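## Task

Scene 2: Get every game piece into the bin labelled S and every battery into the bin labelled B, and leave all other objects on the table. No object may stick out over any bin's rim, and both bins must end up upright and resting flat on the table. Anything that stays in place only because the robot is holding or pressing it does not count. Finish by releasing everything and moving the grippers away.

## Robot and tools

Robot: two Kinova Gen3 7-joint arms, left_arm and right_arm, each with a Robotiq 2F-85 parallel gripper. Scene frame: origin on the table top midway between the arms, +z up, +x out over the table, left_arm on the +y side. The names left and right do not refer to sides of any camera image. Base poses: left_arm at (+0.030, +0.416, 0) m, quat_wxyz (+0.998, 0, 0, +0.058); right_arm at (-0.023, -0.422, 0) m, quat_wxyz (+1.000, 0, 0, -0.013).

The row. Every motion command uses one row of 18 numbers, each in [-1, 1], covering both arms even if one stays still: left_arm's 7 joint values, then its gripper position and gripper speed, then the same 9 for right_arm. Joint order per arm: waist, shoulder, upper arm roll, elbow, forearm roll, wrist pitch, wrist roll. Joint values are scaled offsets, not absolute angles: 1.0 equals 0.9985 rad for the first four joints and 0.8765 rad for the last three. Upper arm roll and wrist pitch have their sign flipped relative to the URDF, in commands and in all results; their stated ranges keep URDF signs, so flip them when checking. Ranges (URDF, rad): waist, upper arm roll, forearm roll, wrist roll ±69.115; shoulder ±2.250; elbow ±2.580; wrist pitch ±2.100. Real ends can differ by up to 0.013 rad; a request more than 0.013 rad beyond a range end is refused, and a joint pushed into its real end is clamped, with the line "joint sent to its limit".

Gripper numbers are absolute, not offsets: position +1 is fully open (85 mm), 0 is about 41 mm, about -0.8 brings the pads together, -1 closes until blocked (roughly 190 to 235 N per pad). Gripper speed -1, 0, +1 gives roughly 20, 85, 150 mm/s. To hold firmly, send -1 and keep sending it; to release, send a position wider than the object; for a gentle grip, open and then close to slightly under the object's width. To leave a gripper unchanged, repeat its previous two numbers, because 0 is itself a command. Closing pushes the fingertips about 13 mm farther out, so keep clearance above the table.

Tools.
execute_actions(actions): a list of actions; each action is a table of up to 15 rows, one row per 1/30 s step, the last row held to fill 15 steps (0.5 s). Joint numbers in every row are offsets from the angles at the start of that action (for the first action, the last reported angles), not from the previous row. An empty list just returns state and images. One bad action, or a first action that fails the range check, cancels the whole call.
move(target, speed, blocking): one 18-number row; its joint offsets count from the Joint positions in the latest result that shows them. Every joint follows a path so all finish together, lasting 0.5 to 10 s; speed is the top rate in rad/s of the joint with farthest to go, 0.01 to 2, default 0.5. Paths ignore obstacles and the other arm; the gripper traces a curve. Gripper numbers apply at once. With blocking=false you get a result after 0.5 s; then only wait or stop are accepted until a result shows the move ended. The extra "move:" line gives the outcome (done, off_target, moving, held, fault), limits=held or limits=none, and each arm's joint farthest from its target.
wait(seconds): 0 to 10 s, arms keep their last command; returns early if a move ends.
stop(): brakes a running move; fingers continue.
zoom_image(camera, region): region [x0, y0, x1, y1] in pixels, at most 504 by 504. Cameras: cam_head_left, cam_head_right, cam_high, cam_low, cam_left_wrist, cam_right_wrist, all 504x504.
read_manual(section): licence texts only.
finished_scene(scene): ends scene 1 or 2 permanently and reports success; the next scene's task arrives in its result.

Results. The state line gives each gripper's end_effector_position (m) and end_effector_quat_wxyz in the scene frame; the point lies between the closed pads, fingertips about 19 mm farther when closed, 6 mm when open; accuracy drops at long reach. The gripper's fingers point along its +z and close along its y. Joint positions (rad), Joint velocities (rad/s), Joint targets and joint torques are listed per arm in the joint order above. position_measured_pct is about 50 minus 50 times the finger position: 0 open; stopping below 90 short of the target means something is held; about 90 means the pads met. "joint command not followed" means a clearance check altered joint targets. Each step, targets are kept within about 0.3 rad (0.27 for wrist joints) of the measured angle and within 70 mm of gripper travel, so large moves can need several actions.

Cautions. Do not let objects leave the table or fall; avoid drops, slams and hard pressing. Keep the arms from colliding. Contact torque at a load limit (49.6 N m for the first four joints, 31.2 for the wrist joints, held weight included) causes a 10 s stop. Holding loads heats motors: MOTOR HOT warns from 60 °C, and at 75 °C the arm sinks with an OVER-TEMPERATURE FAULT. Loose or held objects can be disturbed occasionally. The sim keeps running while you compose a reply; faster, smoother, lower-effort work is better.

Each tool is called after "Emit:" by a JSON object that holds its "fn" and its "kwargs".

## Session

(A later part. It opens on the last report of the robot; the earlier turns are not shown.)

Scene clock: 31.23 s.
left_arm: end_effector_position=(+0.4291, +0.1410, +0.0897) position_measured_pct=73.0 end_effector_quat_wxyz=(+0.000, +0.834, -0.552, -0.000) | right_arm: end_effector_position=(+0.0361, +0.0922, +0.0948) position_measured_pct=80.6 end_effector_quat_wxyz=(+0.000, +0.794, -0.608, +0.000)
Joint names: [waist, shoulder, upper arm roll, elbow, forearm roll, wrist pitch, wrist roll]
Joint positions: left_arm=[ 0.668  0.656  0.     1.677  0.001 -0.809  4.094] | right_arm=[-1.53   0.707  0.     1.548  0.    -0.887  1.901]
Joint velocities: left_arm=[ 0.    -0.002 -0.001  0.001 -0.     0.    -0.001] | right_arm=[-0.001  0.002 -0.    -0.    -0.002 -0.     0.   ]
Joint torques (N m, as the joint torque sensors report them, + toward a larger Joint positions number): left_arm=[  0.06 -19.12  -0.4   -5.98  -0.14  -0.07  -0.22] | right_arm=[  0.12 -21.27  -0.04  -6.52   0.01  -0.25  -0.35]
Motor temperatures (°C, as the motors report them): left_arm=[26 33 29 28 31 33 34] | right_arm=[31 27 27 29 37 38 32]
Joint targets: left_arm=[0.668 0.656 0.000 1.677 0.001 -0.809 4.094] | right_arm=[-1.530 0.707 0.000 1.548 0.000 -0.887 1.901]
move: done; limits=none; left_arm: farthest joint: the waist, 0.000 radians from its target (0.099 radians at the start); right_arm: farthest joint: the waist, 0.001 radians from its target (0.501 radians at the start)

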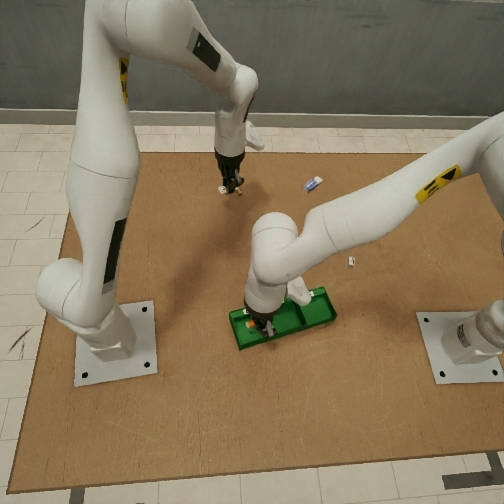

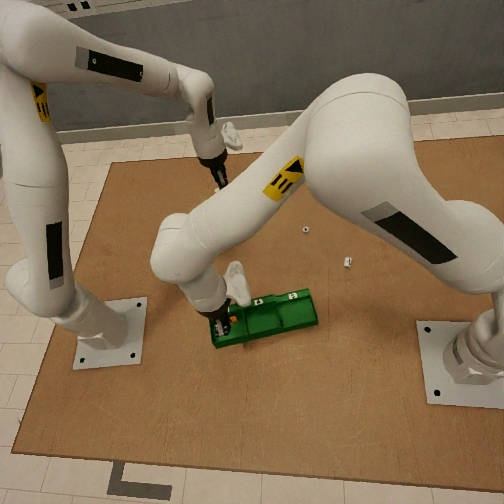

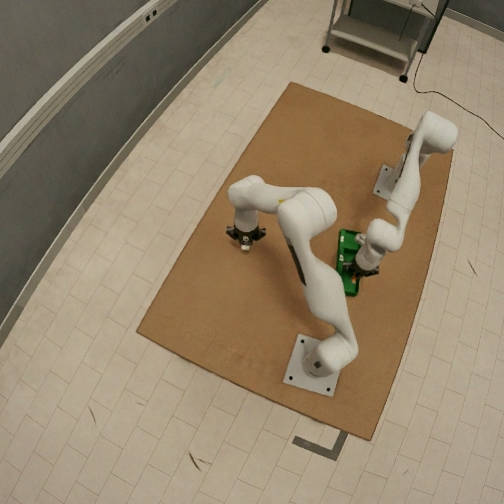

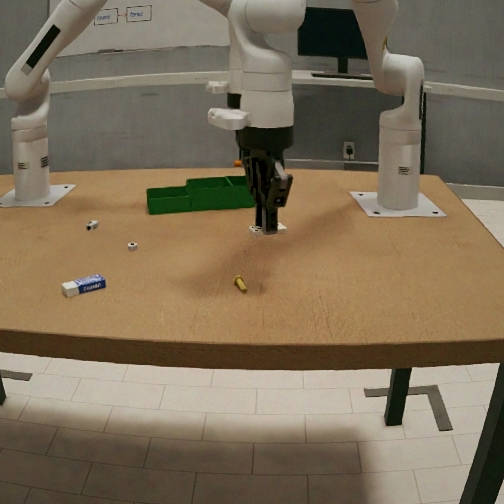

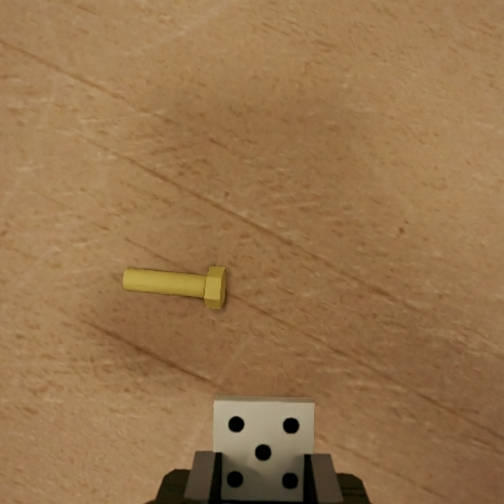

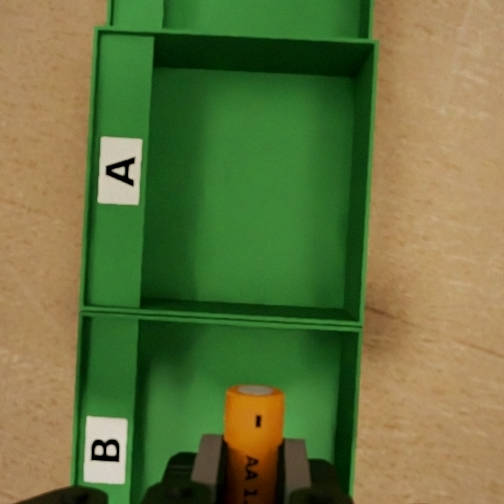

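Emit:
{"fn": "move", "kwargs": {"target": [0,0,0,0,0,0,0,-1,0,0.007,0.101,0,0.042,0,0.163,0,-1,0], "speed": 0.2}}

Emit:
{"fn": "execute_actions", "kwargs": {"actions": [[[0,0,0,0,0,0,0,-1,0,0,0,0,0,0,0,0,-0.38,-0.5]],[[0,0,0,0,0,0,0.28,-1,0,0,-0.12,0,-0.05,0,-0.19,0,-0.38,0]],[[0.1,0,0,0,0,0,0.28,-1,0,0,-0.35,0,0.2,0,-0.15,0,-0.38,0]],[[0.2,0,0,0,0,0,0.27,-1,0,0,-0.4,0,0.3,0,-0.1,0,-0.38,0]],[[0.2,0,0,0,0,0,0,-1,0,0,-0.4,0,0.25,0,-0.2,0,-0.38,0]]]}}

Scene clock: 40.60 s.
left_arm: end_effector_position=(+0.4291, +0.1410, +0.0897) position_measured_pct=73.0 end_effector_quat_wxyz=(+0.000, +0.834, -0.552, -0.000) | right_arm: end_effector_position=(+0.0397, +0.0919, +0.0331) position_measured_pct=80.6 end_effector_quat_wxyz=(+0.000, +0.792, -0.611, +0.000)
Joint names: [waist, shoulder, upper arm roll, elbow, forearm roll, wrist pitch, wrist roll]
Joint positions: left_arm=[ 0.668  0.656  0.     1.677  0.001 -0.809  4.094] | right_arm=[-1.523  0.807  0.     1.59   0.    -0.744  1.901]
Joint velocities: left_arm=[-0.    -0.001 -0.001 -0.     0.001  0.    -0.   ] | right_arm=[ 0.001  0.    -0.    -0.001  0.001  0.002  0.   ]
Joint torques (N m, as the joint torque sensors report them, + toward a larger Joint positions number): left_arm=[  0.04 -19.06  -0.47  -6.05  -0.19  -0.17  -0.3 ] | right_arm=[  0.1  -21.87   0.02  -5.61   0.07  -0.24  -0.38]
Motor temperatures (°C, as the motors report them): left_arm=[26 33 29 28 31 33 34] | right_arm=[31 27 27 29 37 38 32]
Joint targets: left_arm=[0.668 0.656 0.000 1.677 0.001 -0.809 4.094] | right_arm=[-1.523 0.808 0.000 1.590 0.000 -0.744 1.901]
move: done; limits=none; left_arm: farthest joint: the waist, 0.000 radians from its target (0.000 radians at the start); right_arm: farthest joint: the waist, 0.000 radians from its target (0.007 radians at the start)

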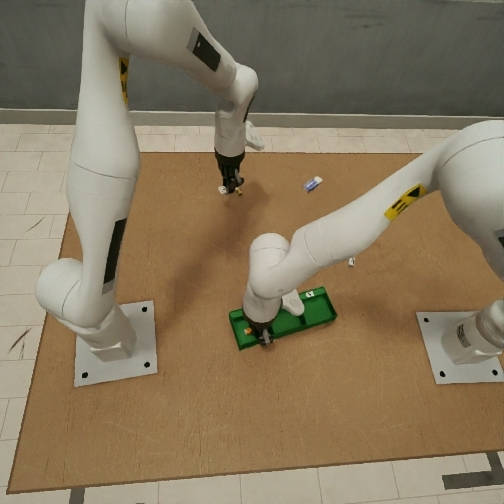

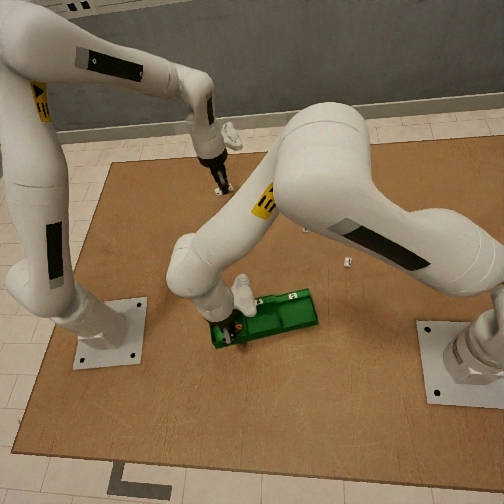

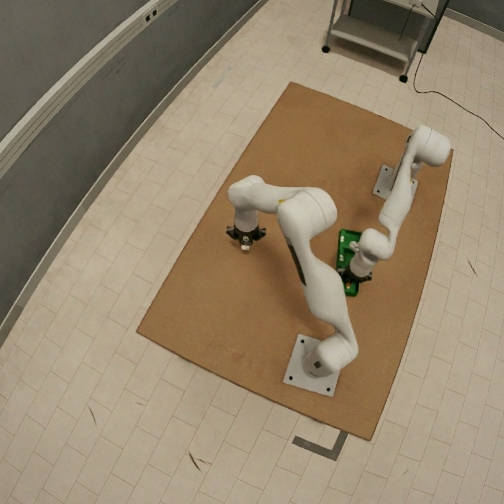

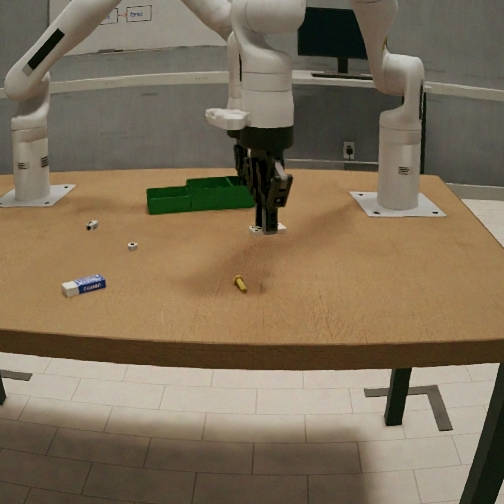

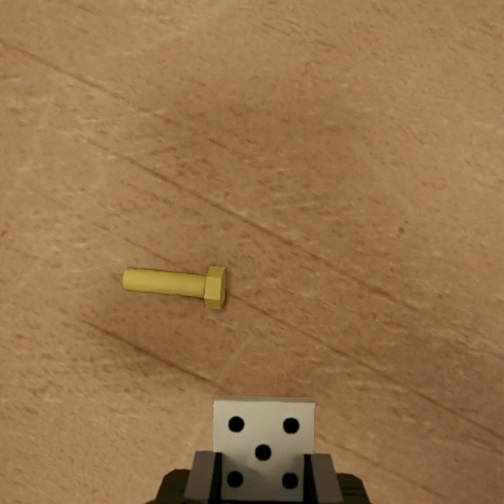

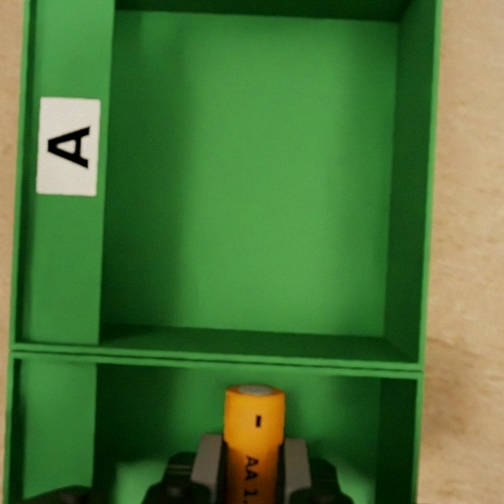

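Scene clock: 43.10 s.
left_arm: end_effector_position=(+0.2523, -0.0146, +0.0897) position_measured_pct=73.0 end_effector_quat_wxyz=(+0.000, +0.893, -0.450, -0.001) | right_arm: end_effector_position=(+0.0120, -0.2836, +0.2724) position_measured_pct=69.0 end_effector_quat_wxyz=(+0.005, +0.792, -0.611, +0.003)
Joint names: [waist, shoulder, upper arm roll, elbow, forearm roll, wrist pitch, wrist roll]
Joint positions: left_arm=[ 1.157  0.656 -0.001  1.677  0.001 -0.809  4.821] | right_arm=[-1.522 -0.382  0.     2.249  0.    -1.287  1.901]
Joint velocities: left_arm=[ 0.032 -0.     0.019  0.    -0.006  0.001  0.003] | right_arm=[ 0.001 -0.361 -0.     0.233  0.001 -0.179  0.   ]
Joint torques (N m, as the joint torque sensors report them, + toward a larger Joint positions number): left_arm=[ -0.13 -19.07  -0.82  -6.02  -0.03  -0.1   -0.2 ] | right_arm=[-0.13  1.17  0.52 -8.38  0.02  0.33 -0.38]
Motor temperatures (°C, as the motors report them): left_arm=[26 33 29 28 31 33 34] | right_arm=[31 27 27 29 37 38 32]
Joint targets: left_arm=[1.161 0.656 -0.000 1.677 0.001 -0.809 4.821] | right_arm=[-1.522 -0.407 0.000 2.260 0.000 -1.294 1.901]

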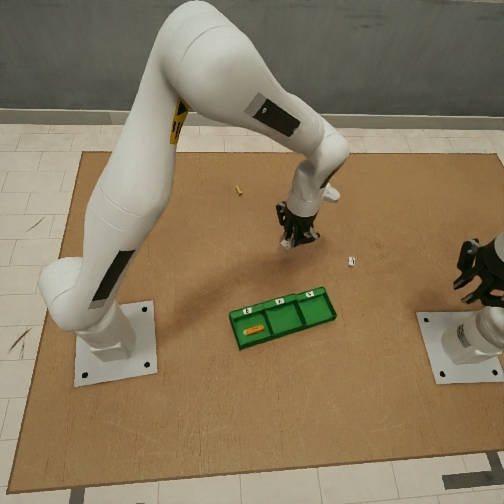

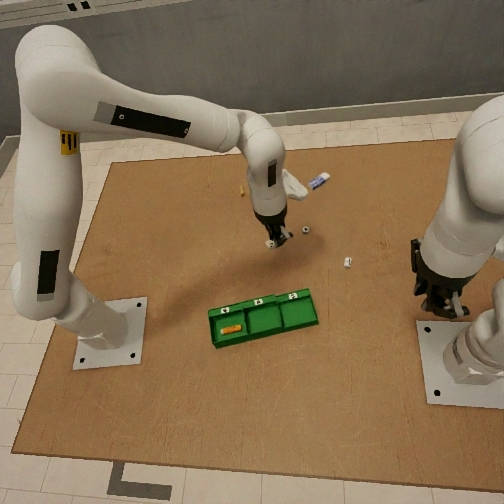

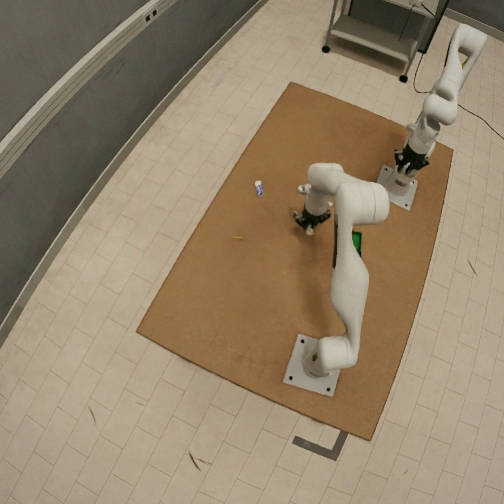

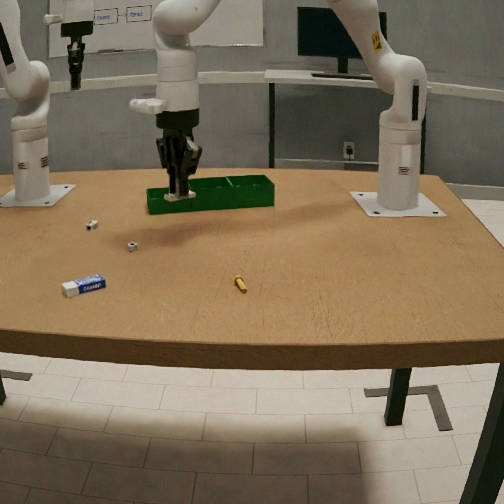

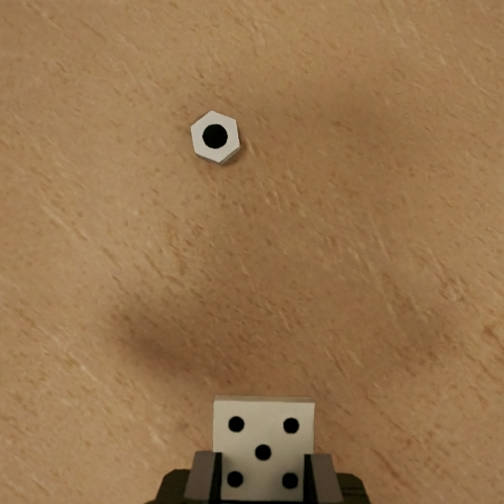

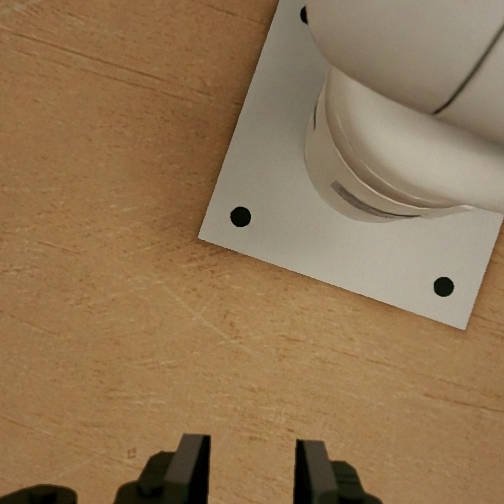

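Emit:
{"fn": "move", "kwargs": {"target": [0.375,0.025,0,0.011,0,0.04,0,-1,0,0,-0.025,0,0.011,0,-0.008,0,-0.38,0]}}

Emit:
{"fn": "zoom_image", "kwargs": {"camera": "cam_low", "region": [60,170,220,260]}}

Scene clock: 47.53 s.
left_arm: end_effector_position=(+0.0796, -0.0660, +0.0751) position_measured_pct=73.0 end_effector_quat_wxyz=(-0.000, +0.794, -0.608, -0.001) | right_arm: end_effector_position=(+0.0115, -0.2899, +0.2725) position_measured_pct=69.0 end_effector_quat_wxyz=(+0.002, +0.792, -0.611, +0.001)
Joint names: [waist, shoulder, upper arm roll, elbow, forearm roll, wrist pitch, wrist roll]
Joint positions: left_arm=[ 1.532  0.681 -0.001  1.688  0.001 -0.774  4.821] | right_arm=[-1.522 -0.407  0.     2.26   0.    -1.294  1.901]
Joint velocities: left_arm=[ 0.003  0.     0.001  0.     0.001  0.    -0.   ] | right_arm=[-0.001  0.     0.    -0.     0.001 -0.002  0.   ]
Joint torques (N m, as the joint torque sensors report them, + toward a larger Joint positions number): left_arm=[  0.33 -19.27  -0.4   -5.75  -0.17  -0.15  -0.25] | right_arm=[ 0.08 -0.76  0.66 -8.01  0.   -0.29 -0.35]
Motor temperatures (°C, as the motors report them): left_arm=[26 34 29 28 31 33 34] | right_arm=[31 27 27 29 37 38 32]
Joint targets: left_arm=[1.532 0.681 -0.001 1.688 0.001 -0.774 4.821] | right_arm=[-1.522 -0.407 0.000 2.260 0.000 -1.294 1.901]
move: done; limits=none; left_arm: farthest joint: the waist, 0.000 radians from its target (0.370 radians at the start); right_arm: farthest joint: the waist, 0.000 radians from its target (0.000 radians at the start)

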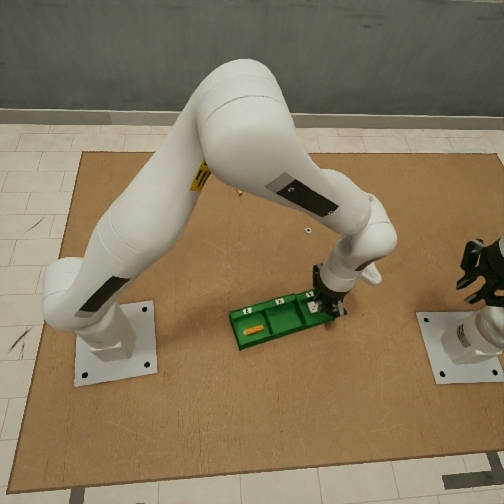

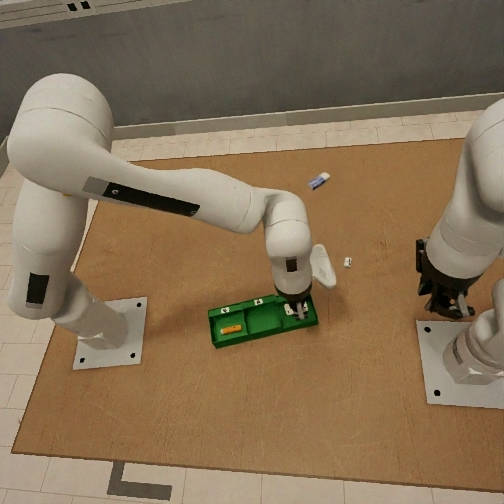

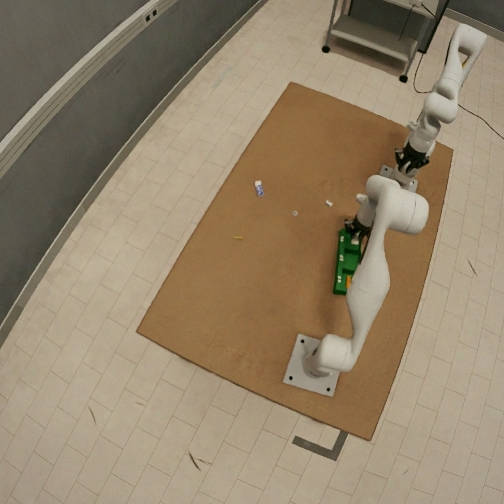

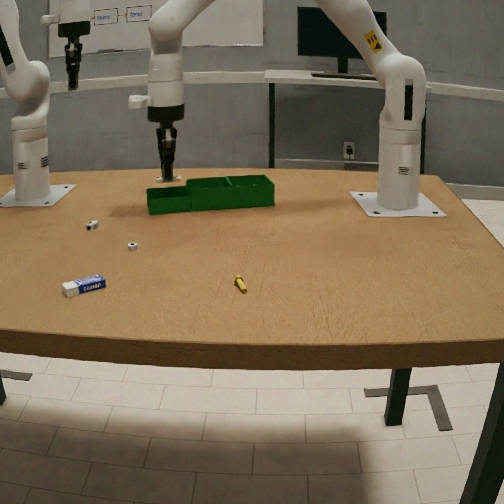

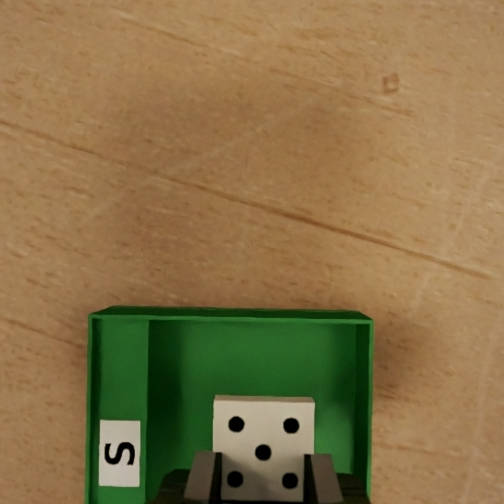

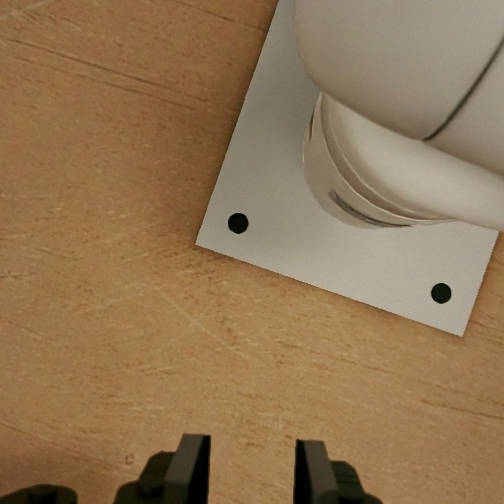

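Region (60, 170, 220, 260) of cam_low's 504x504 image, scaled by 3.150, with more detail than that image has; it fills the top 284 rows of this view, and the rest is white.

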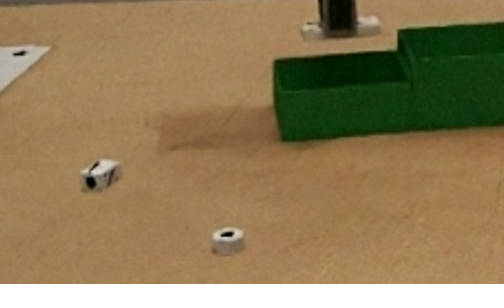

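Emit:
{"fn": "execute_actions", "kwargs": {"actions": [[[-0.003,0.047,0,0.005,0,0.059,0,-1,0,0,0,0,0,0,0,0,-0.38,0]],[[0,0.042,0,0.012,0,0.061,0,-1,0,0,0,0,0,0,0,0,-0.38,0]],[[0,0,0,0,0,0,0,-0.22,-0.5,0,0,0,0,0,0,0,-0.38,0]],[[0,-0.13,0,-0.04,0,-0.19,0,-0.22,0,0,0,0,0,0,0,0,-0.38,0]],[[-0.1,-0.3,0,0.1,0,-0.2,0,-0.22,0,0,0,0,0,0,0,0,-0.38,0]]]}}

Scene clock: 53.07 s.
left_arm: end_effector_position=(+0.1113, +0.0023, +0.2051) position_measured_pct=61.1 end_effector_quat_wxyz=(+0.006, +0.823, -0.568, +0.007) | right_arm: end_effector_position=(+0.0115, -0.2899, +0.2725) position_measured_pct=69.0 end_effector_quat_wxyz=(+0.002, +0.792, -0.611, +0.001)
Joint names: [waist, shoulder, upper arm roll, elbow, forearm roll, wrist pitch, wrist roll]
Joint positions: left_arm=[ 1.433  0.355 -0.001  1.762  0.001 -1.007  4.821] | right_arm=[-1.522 -0.407  0.     2.26   0.    -1.294  1.901]
Joint velocities: left_arm=[-0.061 -0.186  0.001  0.074  0.001 -0.134 -0.001] | right_arm=[-0.     0.001  0.     0.001 -0.001  0.     0.   ]
Joint torques (N m, as the joint torque sensors report them, + toward a larger Joint positions number): left_arm=[  1.08 -11.97  -0.64  -6.72  -0.06   0.34  -0.28] | right_arm=[ 0.02 -0.78  0.49 -8.   -0.02 -0.26 -0.35]
Motor temperatures (°C, as the motors report them): left_arm=[26 34 29 28 31 33 34] | right_arm=[31 27 27 29 37 38 32]
Joint targets: left_arm=[1.429 0.342 -0.001 1.765 0.001 -1.010 4.821] | right_arm=[-1.522 -0.407 0.000 2.260 0.000 -1.294 1.901]

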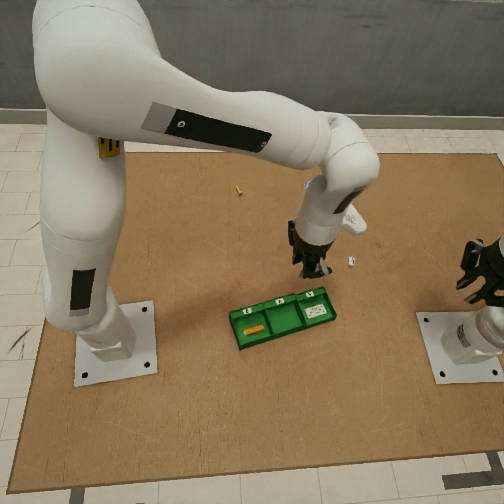

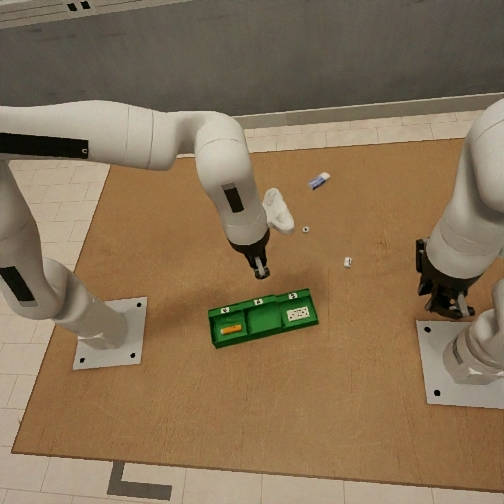

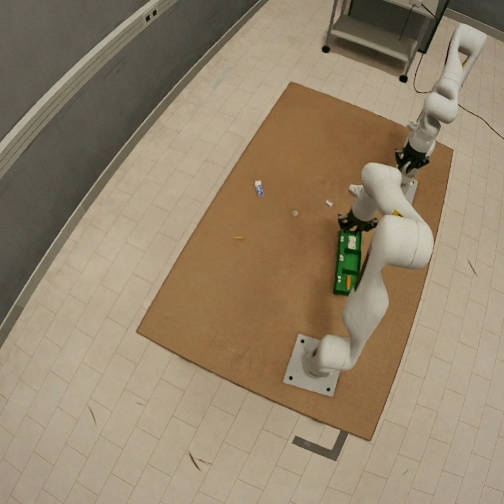

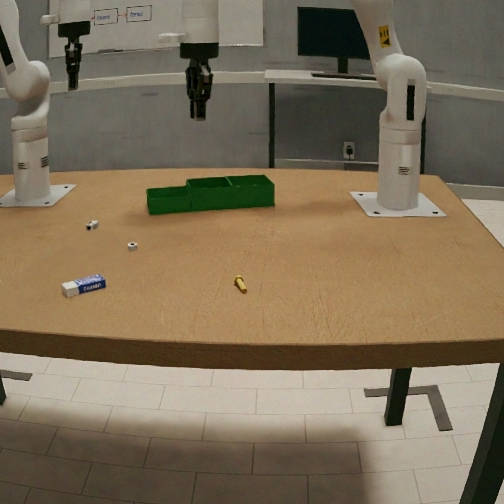

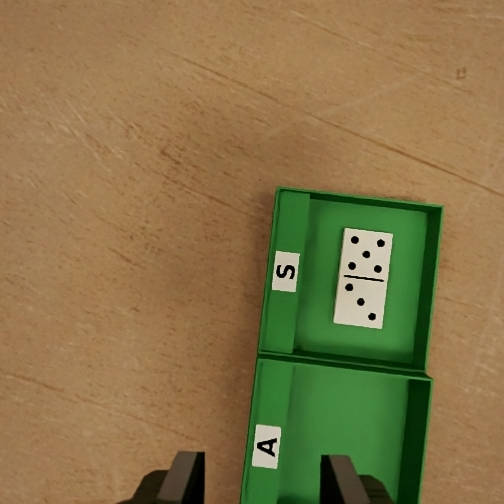

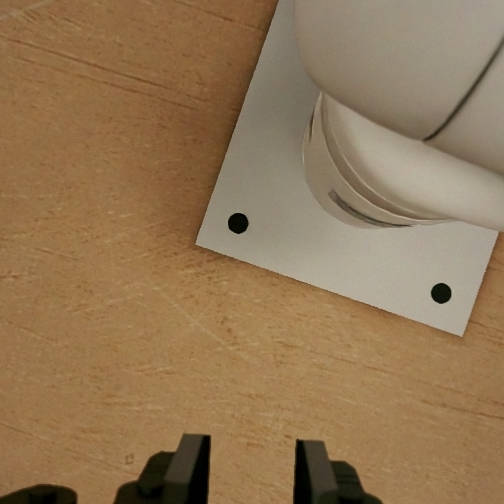

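Emit:
{"fn": "finished_scene", "kwargs": {"scene": 2}}

The scene is finished: the task was done.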